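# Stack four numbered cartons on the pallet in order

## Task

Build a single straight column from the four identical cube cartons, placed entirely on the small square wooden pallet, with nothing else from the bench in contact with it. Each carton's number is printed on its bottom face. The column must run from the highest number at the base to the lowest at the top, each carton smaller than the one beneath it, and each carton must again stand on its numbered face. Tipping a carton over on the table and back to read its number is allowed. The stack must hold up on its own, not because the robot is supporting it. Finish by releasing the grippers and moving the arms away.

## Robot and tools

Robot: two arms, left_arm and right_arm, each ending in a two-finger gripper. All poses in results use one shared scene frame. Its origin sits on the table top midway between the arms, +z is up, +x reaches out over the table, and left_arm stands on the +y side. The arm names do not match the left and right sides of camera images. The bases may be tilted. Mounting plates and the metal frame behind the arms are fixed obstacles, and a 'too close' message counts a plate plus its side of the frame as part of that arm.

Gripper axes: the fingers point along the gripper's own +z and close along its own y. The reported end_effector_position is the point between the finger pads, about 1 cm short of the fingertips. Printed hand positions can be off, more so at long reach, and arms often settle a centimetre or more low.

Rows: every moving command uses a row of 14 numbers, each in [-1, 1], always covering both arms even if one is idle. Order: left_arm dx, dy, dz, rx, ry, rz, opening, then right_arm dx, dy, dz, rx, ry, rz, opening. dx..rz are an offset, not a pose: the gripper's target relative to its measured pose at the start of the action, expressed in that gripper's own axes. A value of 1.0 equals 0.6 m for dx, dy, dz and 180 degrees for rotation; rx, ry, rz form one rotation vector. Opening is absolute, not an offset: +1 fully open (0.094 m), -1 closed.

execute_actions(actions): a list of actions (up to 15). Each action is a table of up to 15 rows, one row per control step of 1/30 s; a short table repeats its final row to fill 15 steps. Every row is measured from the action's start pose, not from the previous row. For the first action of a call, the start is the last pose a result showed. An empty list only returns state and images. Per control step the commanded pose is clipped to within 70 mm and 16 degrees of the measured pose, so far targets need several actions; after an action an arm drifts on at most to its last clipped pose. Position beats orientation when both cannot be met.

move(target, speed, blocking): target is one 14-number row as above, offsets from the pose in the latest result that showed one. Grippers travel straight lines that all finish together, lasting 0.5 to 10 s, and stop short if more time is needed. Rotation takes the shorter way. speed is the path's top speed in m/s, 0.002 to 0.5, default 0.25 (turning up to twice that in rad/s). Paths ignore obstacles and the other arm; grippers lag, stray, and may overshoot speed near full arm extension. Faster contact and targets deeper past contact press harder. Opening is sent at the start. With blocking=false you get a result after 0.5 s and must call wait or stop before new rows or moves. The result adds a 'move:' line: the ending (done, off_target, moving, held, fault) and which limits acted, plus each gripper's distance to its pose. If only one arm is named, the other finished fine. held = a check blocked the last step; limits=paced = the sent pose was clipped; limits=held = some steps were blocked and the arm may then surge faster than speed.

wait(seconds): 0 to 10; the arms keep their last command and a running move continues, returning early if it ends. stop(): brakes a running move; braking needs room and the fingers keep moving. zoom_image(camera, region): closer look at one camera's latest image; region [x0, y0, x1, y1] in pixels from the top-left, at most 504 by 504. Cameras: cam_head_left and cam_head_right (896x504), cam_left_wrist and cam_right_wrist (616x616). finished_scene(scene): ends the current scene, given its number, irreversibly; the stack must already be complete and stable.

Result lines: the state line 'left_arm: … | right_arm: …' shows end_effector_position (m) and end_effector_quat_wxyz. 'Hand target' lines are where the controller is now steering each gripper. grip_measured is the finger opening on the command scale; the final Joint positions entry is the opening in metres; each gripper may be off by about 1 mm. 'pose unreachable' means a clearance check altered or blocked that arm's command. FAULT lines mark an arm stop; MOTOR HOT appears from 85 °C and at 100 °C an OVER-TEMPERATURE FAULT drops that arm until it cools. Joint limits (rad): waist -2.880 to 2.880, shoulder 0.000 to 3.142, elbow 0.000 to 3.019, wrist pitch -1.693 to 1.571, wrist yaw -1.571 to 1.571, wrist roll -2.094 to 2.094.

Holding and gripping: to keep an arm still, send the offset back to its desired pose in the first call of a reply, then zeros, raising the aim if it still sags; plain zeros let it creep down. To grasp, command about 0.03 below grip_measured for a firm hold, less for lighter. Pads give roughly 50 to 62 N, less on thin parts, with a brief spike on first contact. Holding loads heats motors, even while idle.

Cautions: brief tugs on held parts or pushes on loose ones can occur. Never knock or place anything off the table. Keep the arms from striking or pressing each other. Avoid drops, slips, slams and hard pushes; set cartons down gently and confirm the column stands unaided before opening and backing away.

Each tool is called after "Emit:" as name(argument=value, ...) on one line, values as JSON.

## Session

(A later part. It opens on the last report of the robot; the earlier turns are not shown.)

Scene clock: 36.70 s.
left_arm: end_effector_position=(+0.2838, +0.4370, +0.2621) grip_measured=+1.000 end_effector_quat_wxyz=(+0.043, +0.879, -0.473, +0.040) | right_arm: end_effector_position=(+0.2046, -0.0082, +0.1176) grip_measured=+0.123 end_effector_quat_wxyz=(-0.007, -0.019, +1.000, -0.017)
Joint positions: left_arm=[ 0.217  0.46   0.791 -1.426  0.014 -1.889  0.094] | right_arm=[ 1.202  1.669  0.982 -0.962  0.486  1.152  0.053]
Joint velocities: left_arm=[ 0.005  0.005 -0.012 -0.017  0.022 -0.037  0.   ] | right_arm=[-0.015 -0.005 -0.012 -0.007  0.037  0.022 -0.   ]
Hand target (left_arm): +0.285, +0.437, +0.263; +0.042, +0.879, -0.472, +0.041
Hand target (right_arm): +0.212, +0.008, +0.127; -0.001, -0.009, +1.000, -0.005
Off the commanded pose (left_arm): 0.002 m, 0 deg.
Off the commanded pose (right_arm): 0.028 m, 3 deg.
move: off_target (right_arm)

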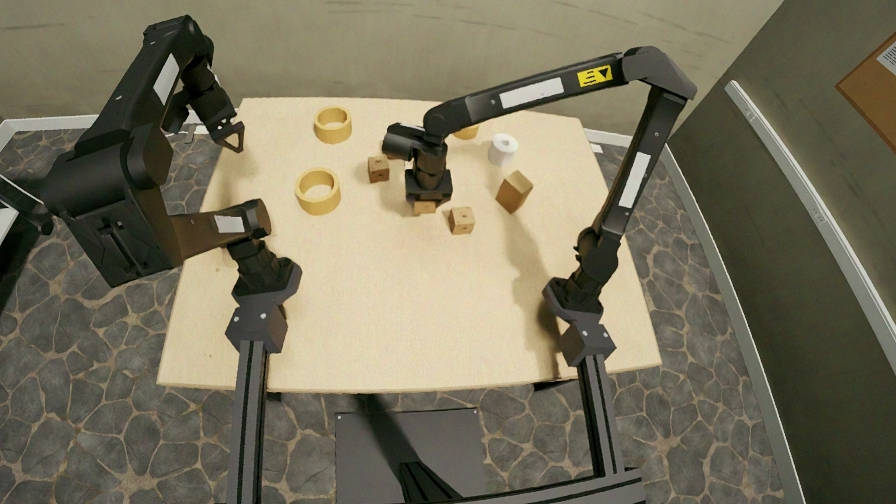

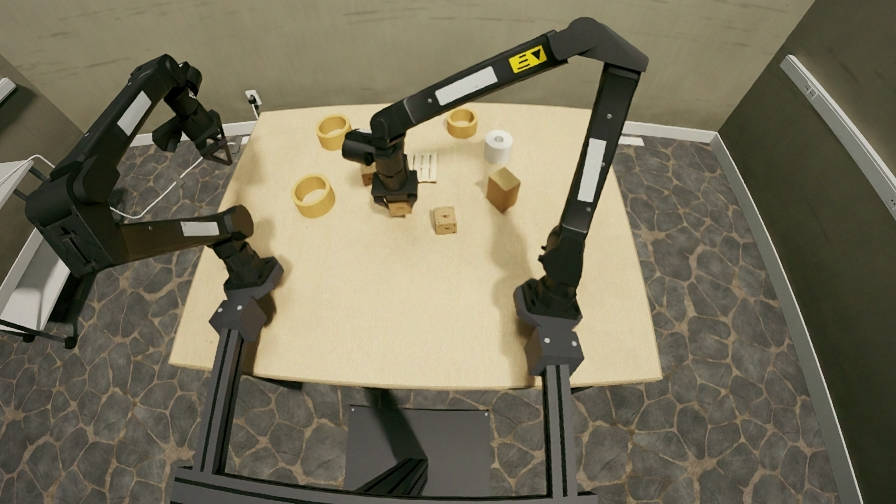

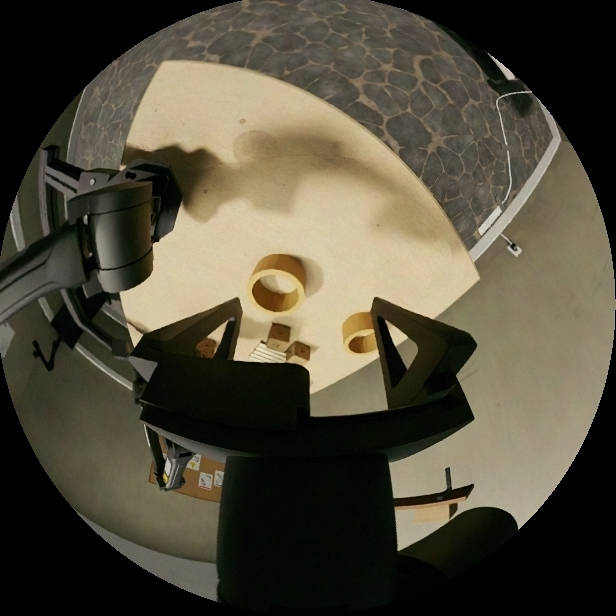

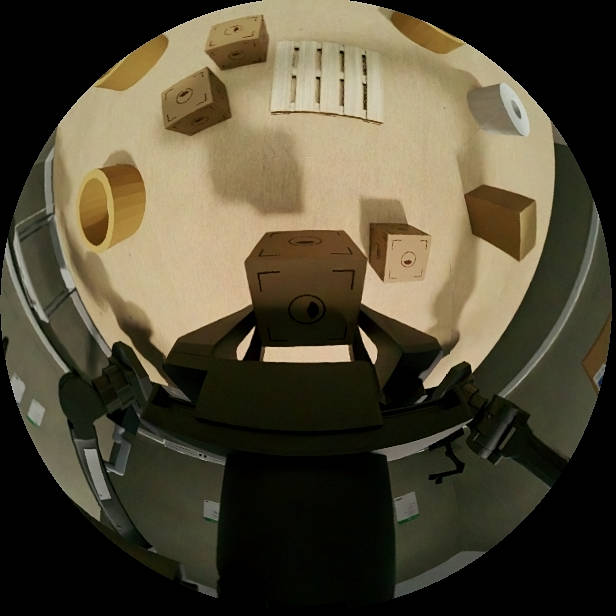

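D ≈ (.375,.115).

Emit:
move(target=[0,0,0,0,0,0,1,0,0.05,0.16,0,0,0,0.06], speed=0.08)

Emit:
move(target=[0,0,0,0,0,0,1,0,0,0,0,0,0,1])

Emit:
move(target=[0,0,0,0,0,0,1,0,0,-0.15,0,0,0,1])

Emit:
move(target=[0,0,0,0,0,0,1,-0.3,0.18,0,0,0,-0.06,1])

Scene clock: 38.63 s.
left_arm: end_effector_position=(+0.2828, +0.4366, +0.2606) grip_measured=+1.000 end_effector_quat_wxyz=(+0.044, +0.879, -0.473, +0.038) | right_arm: end_effector_position=(+0.2018, +0.0209, +0.0302) grip_measured=+0.123 end_effector_quat_wxyz=(-0.006, -0.016, +1.000, -0.010)
Joint positions: left_arm=[ 0.217  0.46   0.787 -1.426  0.014 -1.889  0.094] | right_arm=[ 1.136  1.874  0.982 -0.707  0.487  1.075  0.053]
Joint velocities: left_arm=[ 0.005 -0.015  0.002 -0.002  0.037  0.007  0.   ] | right_arm=[-0.005 -0.005 -0.007  0.002  0.051 -0.007 -0.001]
Hand target (left_arm): +0.284, +0.437, +0.262; +0.043, +0.879, -0.473, +0.040
Hand target (right_arm): +0.204, +0.019, +0.022; -0.008, -0.019, +1.000, -0.016
Off the commanded pose (left_arm): 0.002 m, 0 deg.
Off the commanded pose (right_arm): 0.010 m, 1 deg.
move: done

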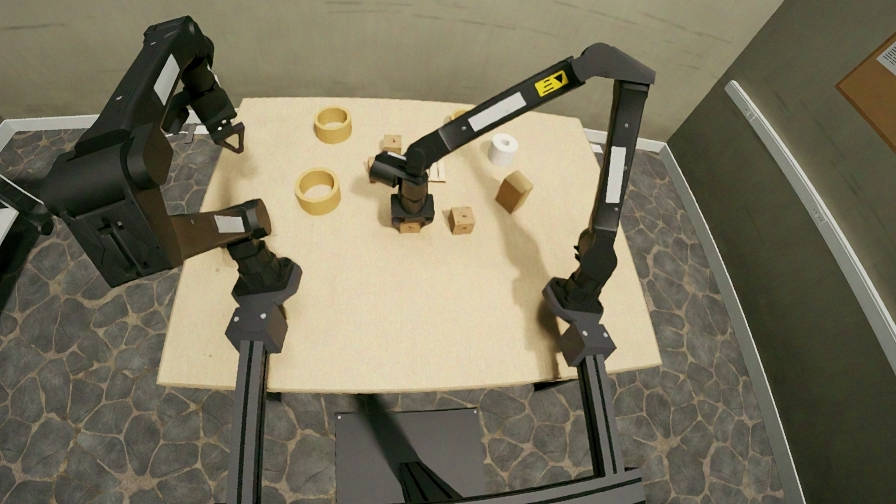

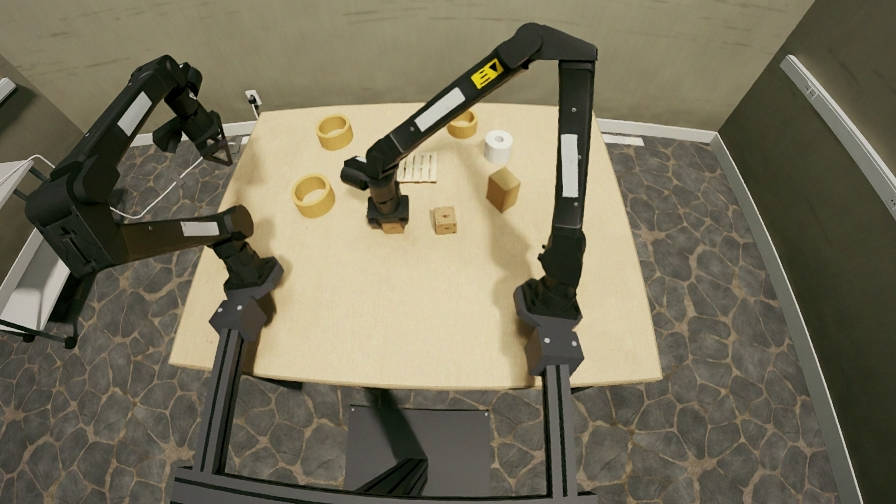

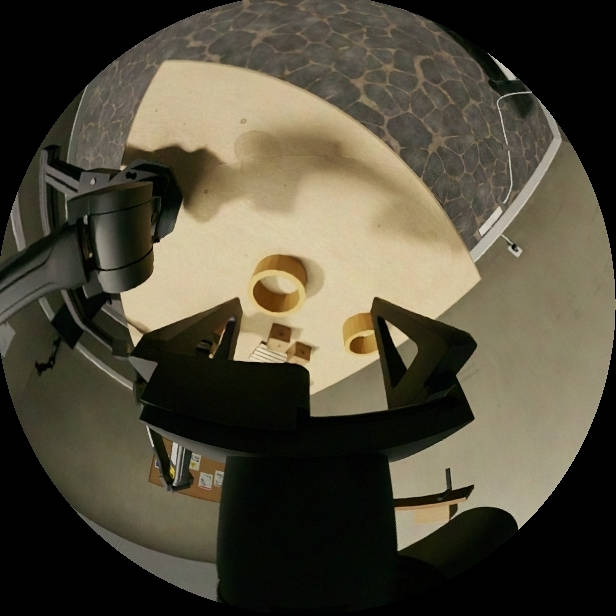

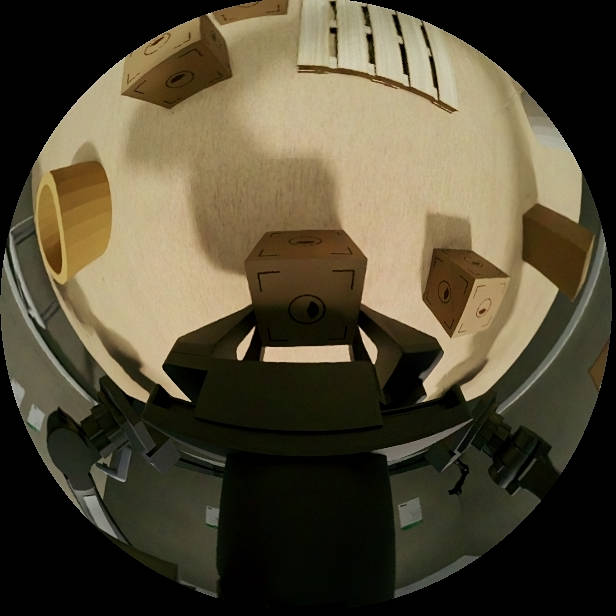

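Scene clock: 39.13 s.
left_arm: end_effector_position=(+0.2818, +0.4362, +0.2594) grip_measured=+1.000 end_effector_quat_wxyz=(+0.046, +0.879, -0.473, +0.037) | right_arm: end_effector_position=(+0.2018, +0.0209, +0.0302) grip_measured=+1.000 end_effector_quat_wxyz=(-0.006, -0.016, +1.000, -0.010)
Joint positions: left_arm=[ 0.217  0.46   0.784 -1.426  0.014 -1.889  0.094] | right_arm=[ 1.136  1.874  0.982 -0.707  0.487  1.075  0.094]
Joint velocities: left_arm=[-0.005 -0.005 -0.012  0.002 -0.037  0.007  0.   ] | right_arm=[ 0.005 -0.005 -0.002 -0.002 -0.051  0.066  0.   ]
Hand target (left_arm): +0.283, +0.437, +0.261; +0.044, +0.879, -0.473, +0.038
Hand target (right_arm): +0.202, +0.021, +0.030; -0.006, -0.016, +1.000, -0.010
Off the commanded pose (left_arm): 0.002 m, 0 deg.
Off the commanded pose (right_arm): 0.000 m, 0 deg.
move: done

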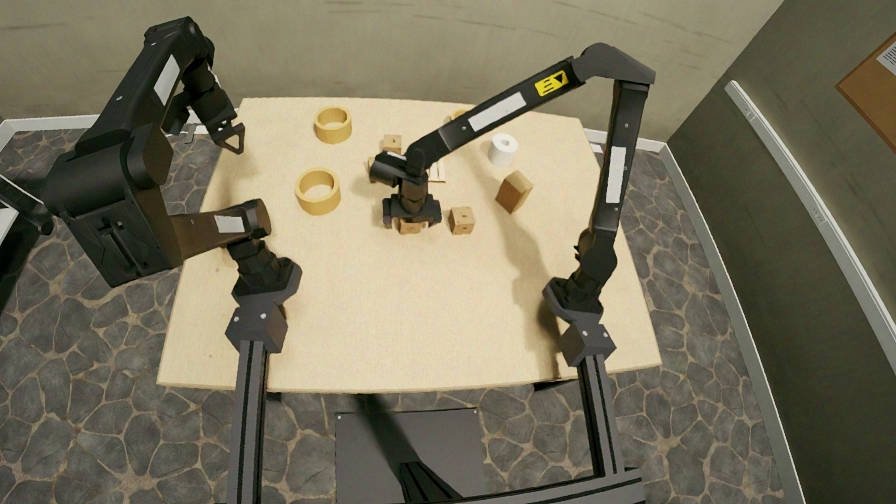

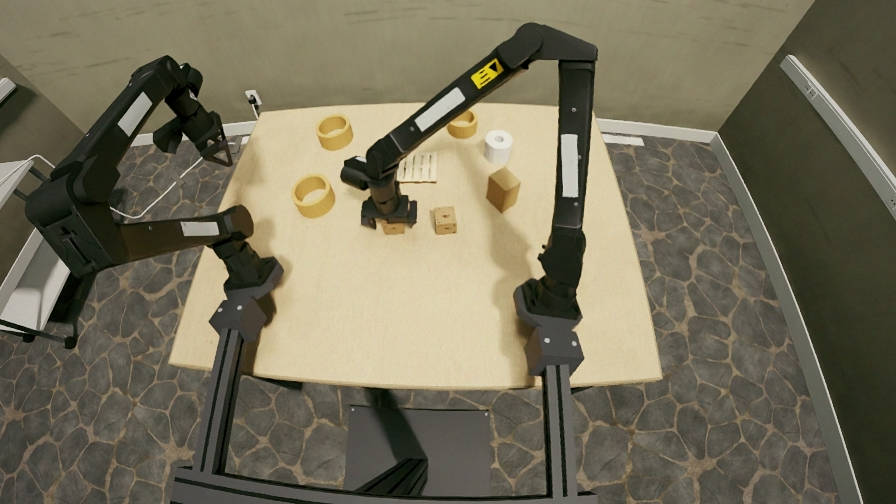

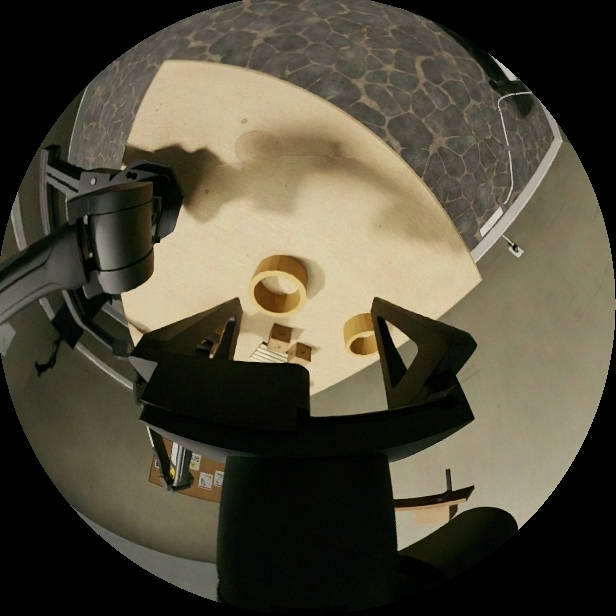

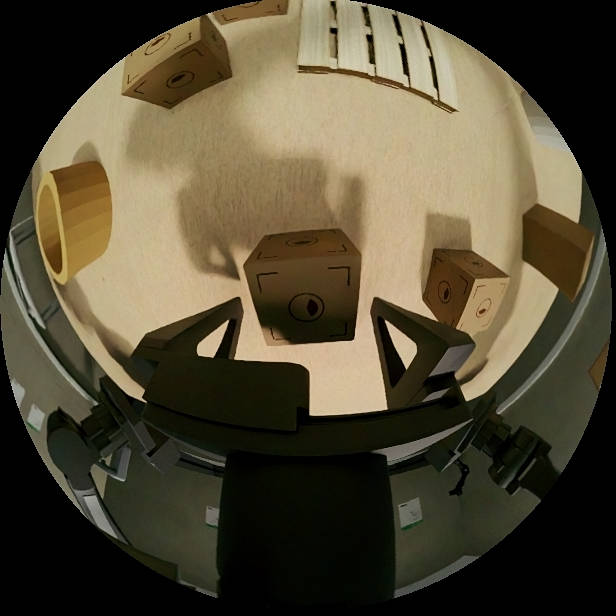

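Scene clock: 39.97 s.
left_arm: end_effector_position=(+0.2808, +0.4358, +0.2581) grip_measured=+1.000 end_effector_quat_wxyz=(+0.047, +0.879, -0.473, +0.036) | right_arm: end_effector_position=(+0.1945, +0.0121, +0.1113) grip_measured=+1.000 end_effector_quat_wxyz=(-0.009, -0.028, +0.999, -0.020)
Joint positions: left_arm=[ 0.217  0.46   0.78  -1.426  0.014 -1.889  0.094] | right_arm=[ 1.23   1.733  1.023 -0.962  0.483  1.169  0.094]
Joint velocities: left_arm=[-0.005 -0.015 -0.017 -0.007  0.007 -0.037  0.   ] | right_arm=[-0.005 -0.005 -0.002 -0.017 -0.007  0.022  0.   ]
Hand target (left_arm): +0.282, +0.436, +0.259; +0.046, +0.879, -0.473, +0.037
Hand target (right_arm): +0.201, +0.022, +0.120; -0.005, -0.016, +1.000, -0.011
Off the commanded pose (left_arm): 0.002 m, 0 deg.
Off the commanded pose (right_arm): 0.016 m, 2 deg.
move: off_target (right_arm)

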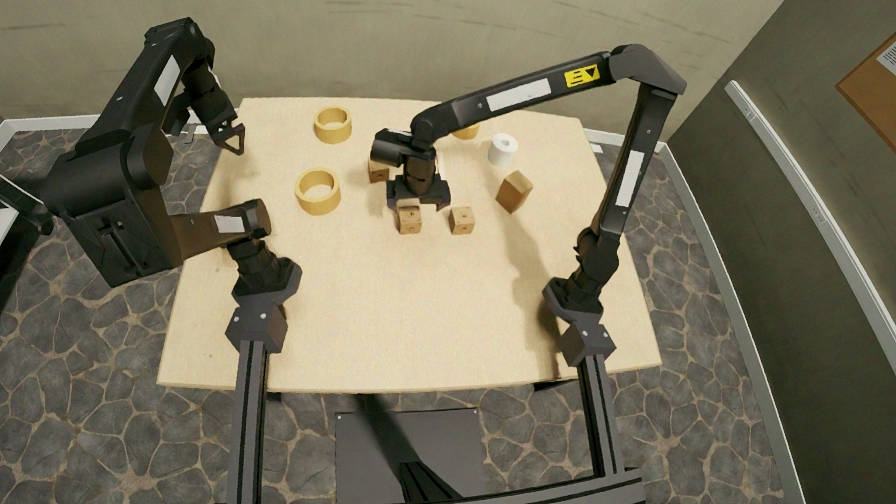

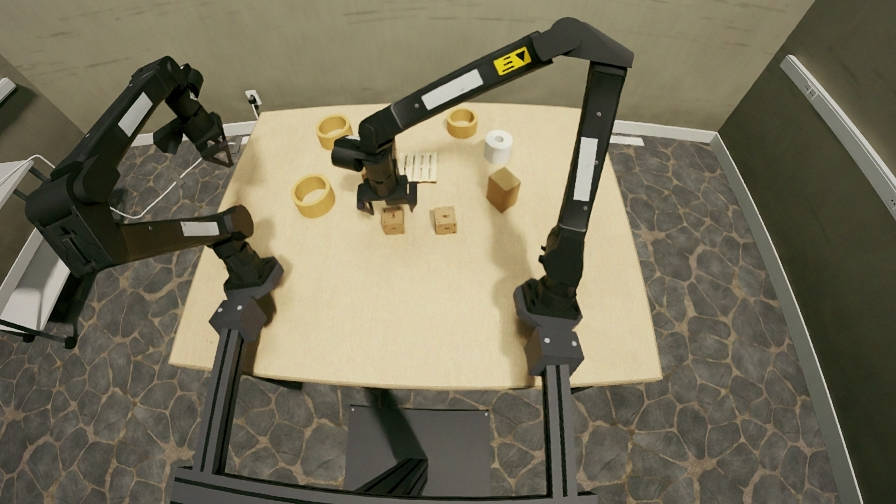

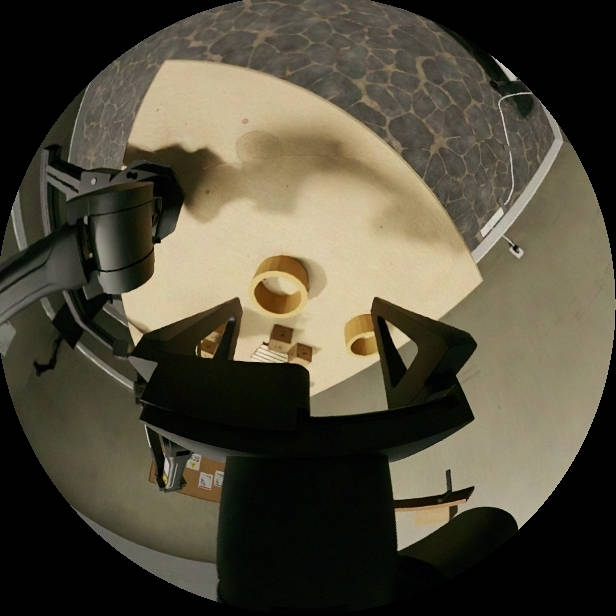

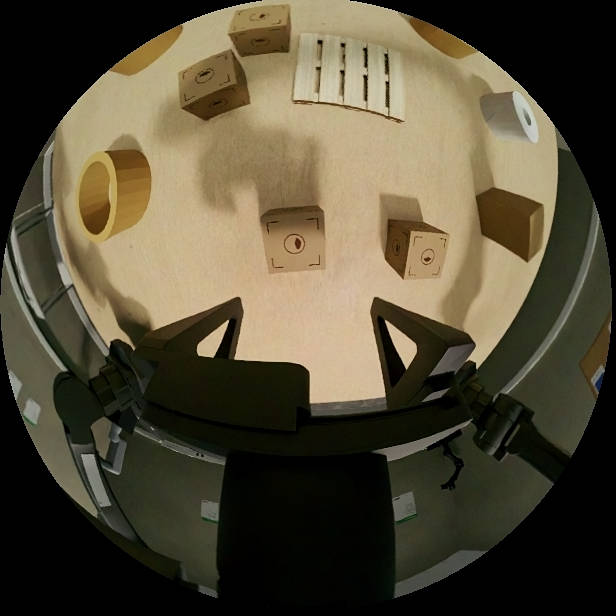

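Scene clock: 41.37 s.
left_arm: end_effector_position=(+0.2797, +0.4353, +0.2567) grip_measured=+1.000 end_effector_quat_wxyz=(+0.048, +0.879, -0.473, +0.034) | right_arm: end_effector_position=(+0.3584, +0.1234, +0.1137) grip_measured=+1.000 end_effector_quat_wxyz=(-0.011, -0.121, +0.993, -0.016)
Joint positions: left_arm=[ 0.217  0.46   0.777 -1.426  0.014 -1.889  0.094] | right_arm=[ 1.065  2.037  1.643 -1.184  0.489  0.795  0.094]
Joint velocities: left_arm=[ 0.005 -0.005  0.007  0.007 -0.022  0.125  0.   ] | right_arm=[-0.005 -0.015  0.002 -0.012 -0.022  0.007  0.   ]
Hand target (left_arm): +0.281, +0.436, +0.258; +0.047, +0.879, -0.473, +0.036
Hand target (right_arm): +0.369, +0.130, +0.107; -0.011, -0.122, +0.992, -0.017
Off the commanded pose (left_arm): 0.002 m, 0 deg.
Off the commanded pose (right_arm): 0.016 m, 0 deg.
move: off_target (right_arm)

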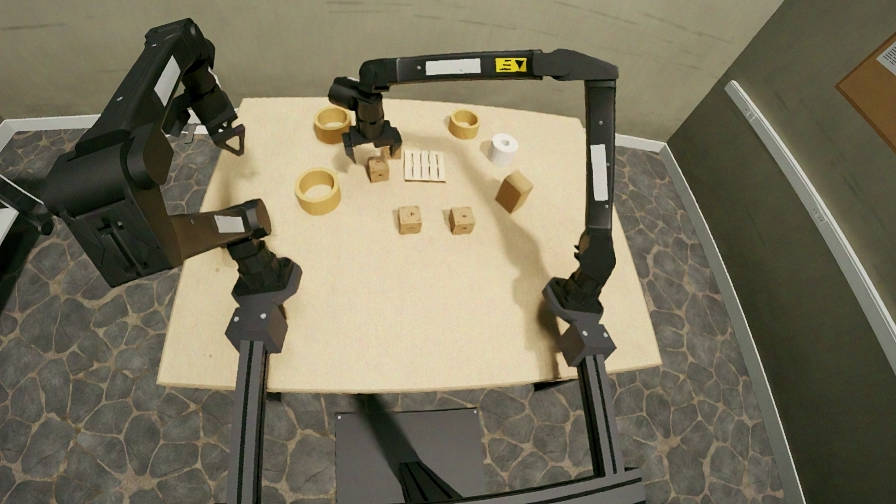

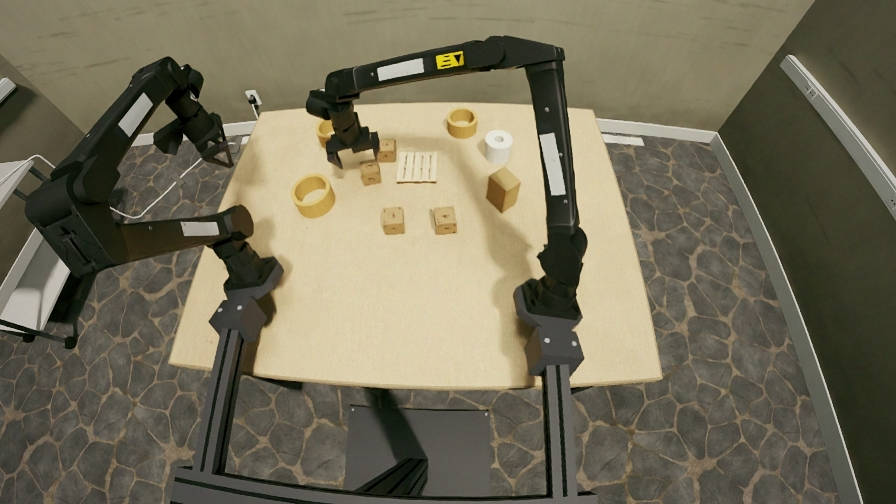

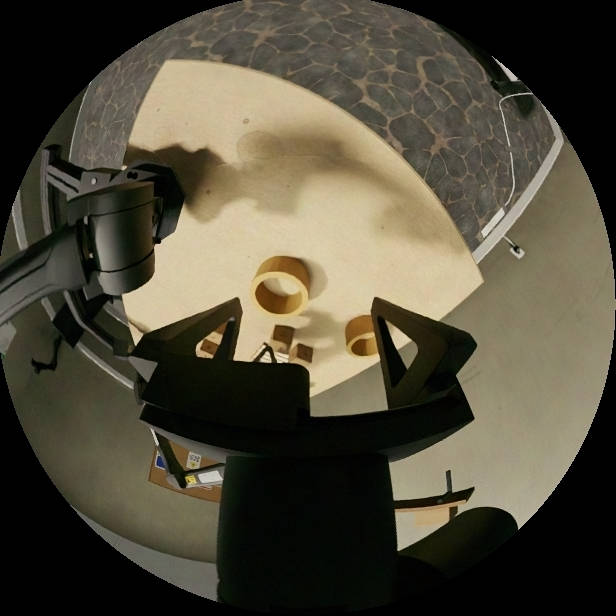

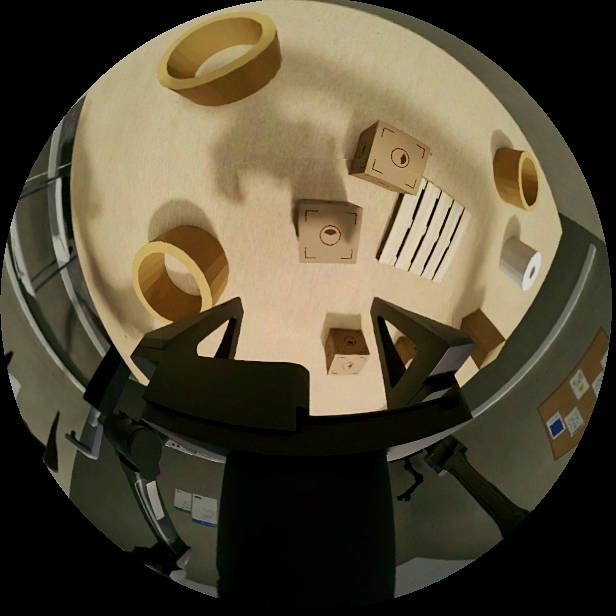

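Emit:
move(target=[0,0,0,0,0,0,1,-0.045,-0.035,0.06,0,0,0.015,1], speed=0.1)

Scene clock: 42.47 s.
left_arm: end_effector_position=(+0.2787, +0.4349, +0.2554) grip_measured=+1.000 end_effector_quat_wxyz=(+0.049, +0.879, -0.473, +0.033) | right_arm: end_effector_position=(+0.3939, +0.1095, +0.0940) grip_measured=+1.000 end_effector_quat_wxyz=(-0.003, -0.088, +0.996, -0.008)
Joint positions: left_arm=[ 0.217  0.46   0.773 -1.426  0.014 -1.889  0.094] | right_arm=[ 0.996  2.037  1.643 -1.122  0.488  0.769  0.094]
Joint velocities: left_arm=[-0.015 -0.005 -0.007 -0.012 -0.007 -0.022  0.   ] | right_arm=[-0.005  0.005 -0.017  0.002 -0.037 -0.007  0.   ]
Hand target (left_arm): +0.280, +0.435, +0.257; +0.048, +0.879, -0.473, +0.034
Hand target (right_arm): +0.389, +0.108, +0.079; -0.011, -0.097, +0.995, -0.015
Off the commanded pose (left_arm): 0.002 m, 0 deg.
Off the commanded pose (right_arm): 0.017 m, 2 deg.
move: off_target (right_arm)

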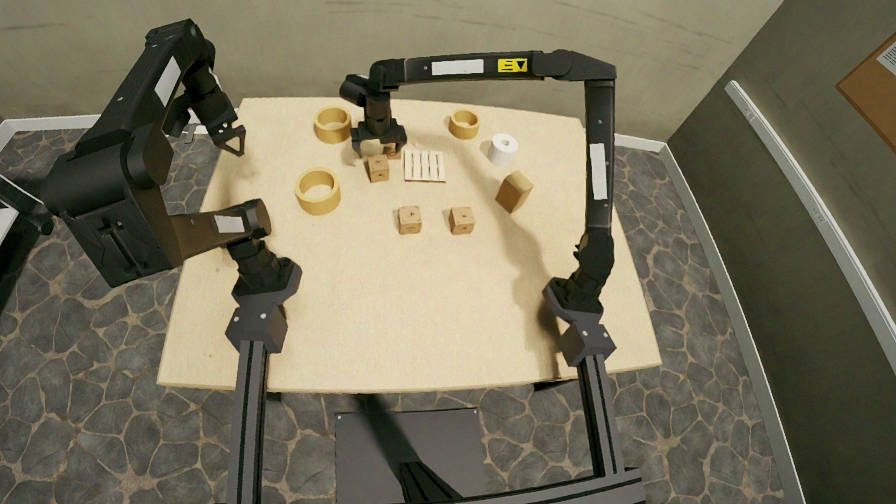

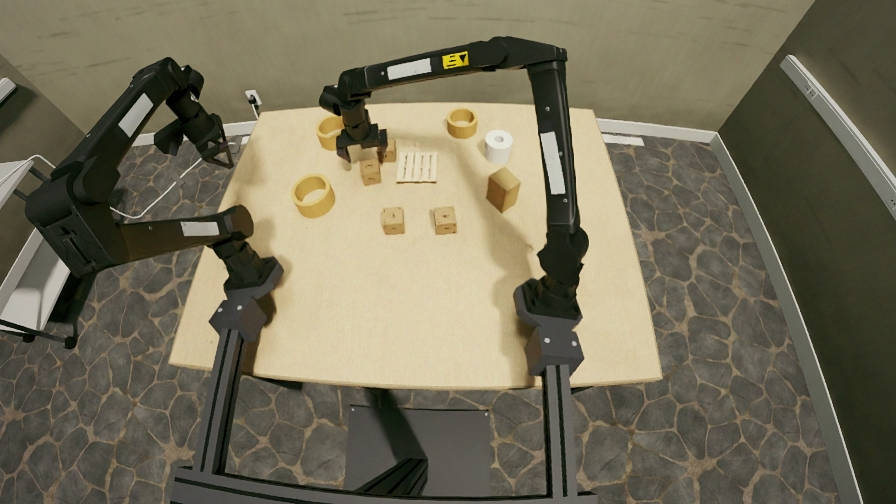

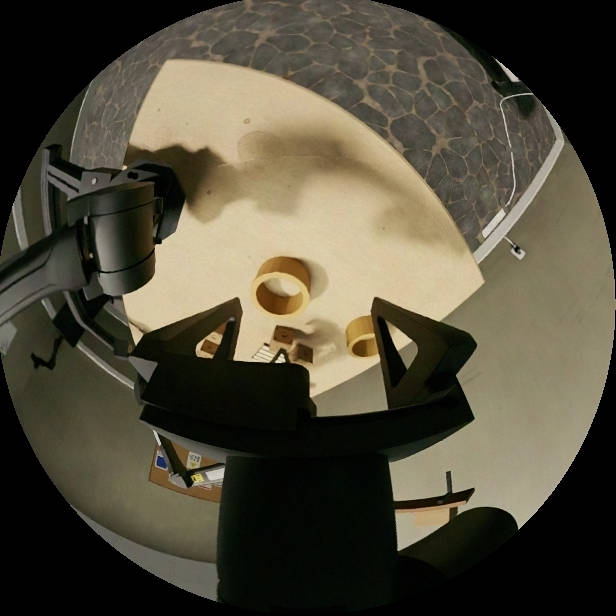

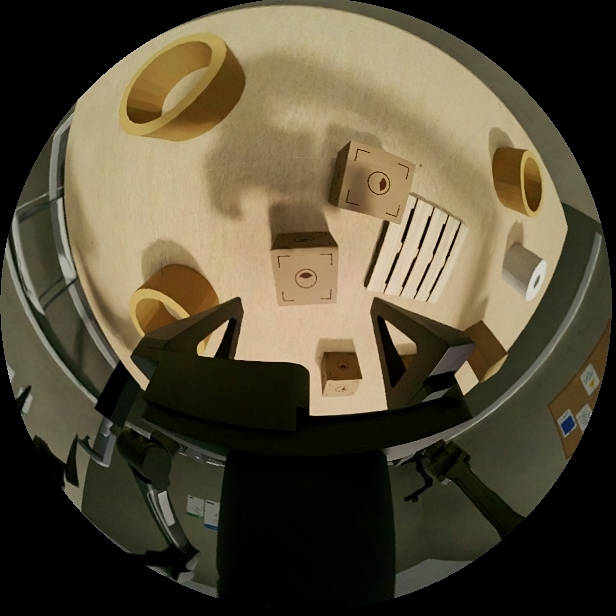

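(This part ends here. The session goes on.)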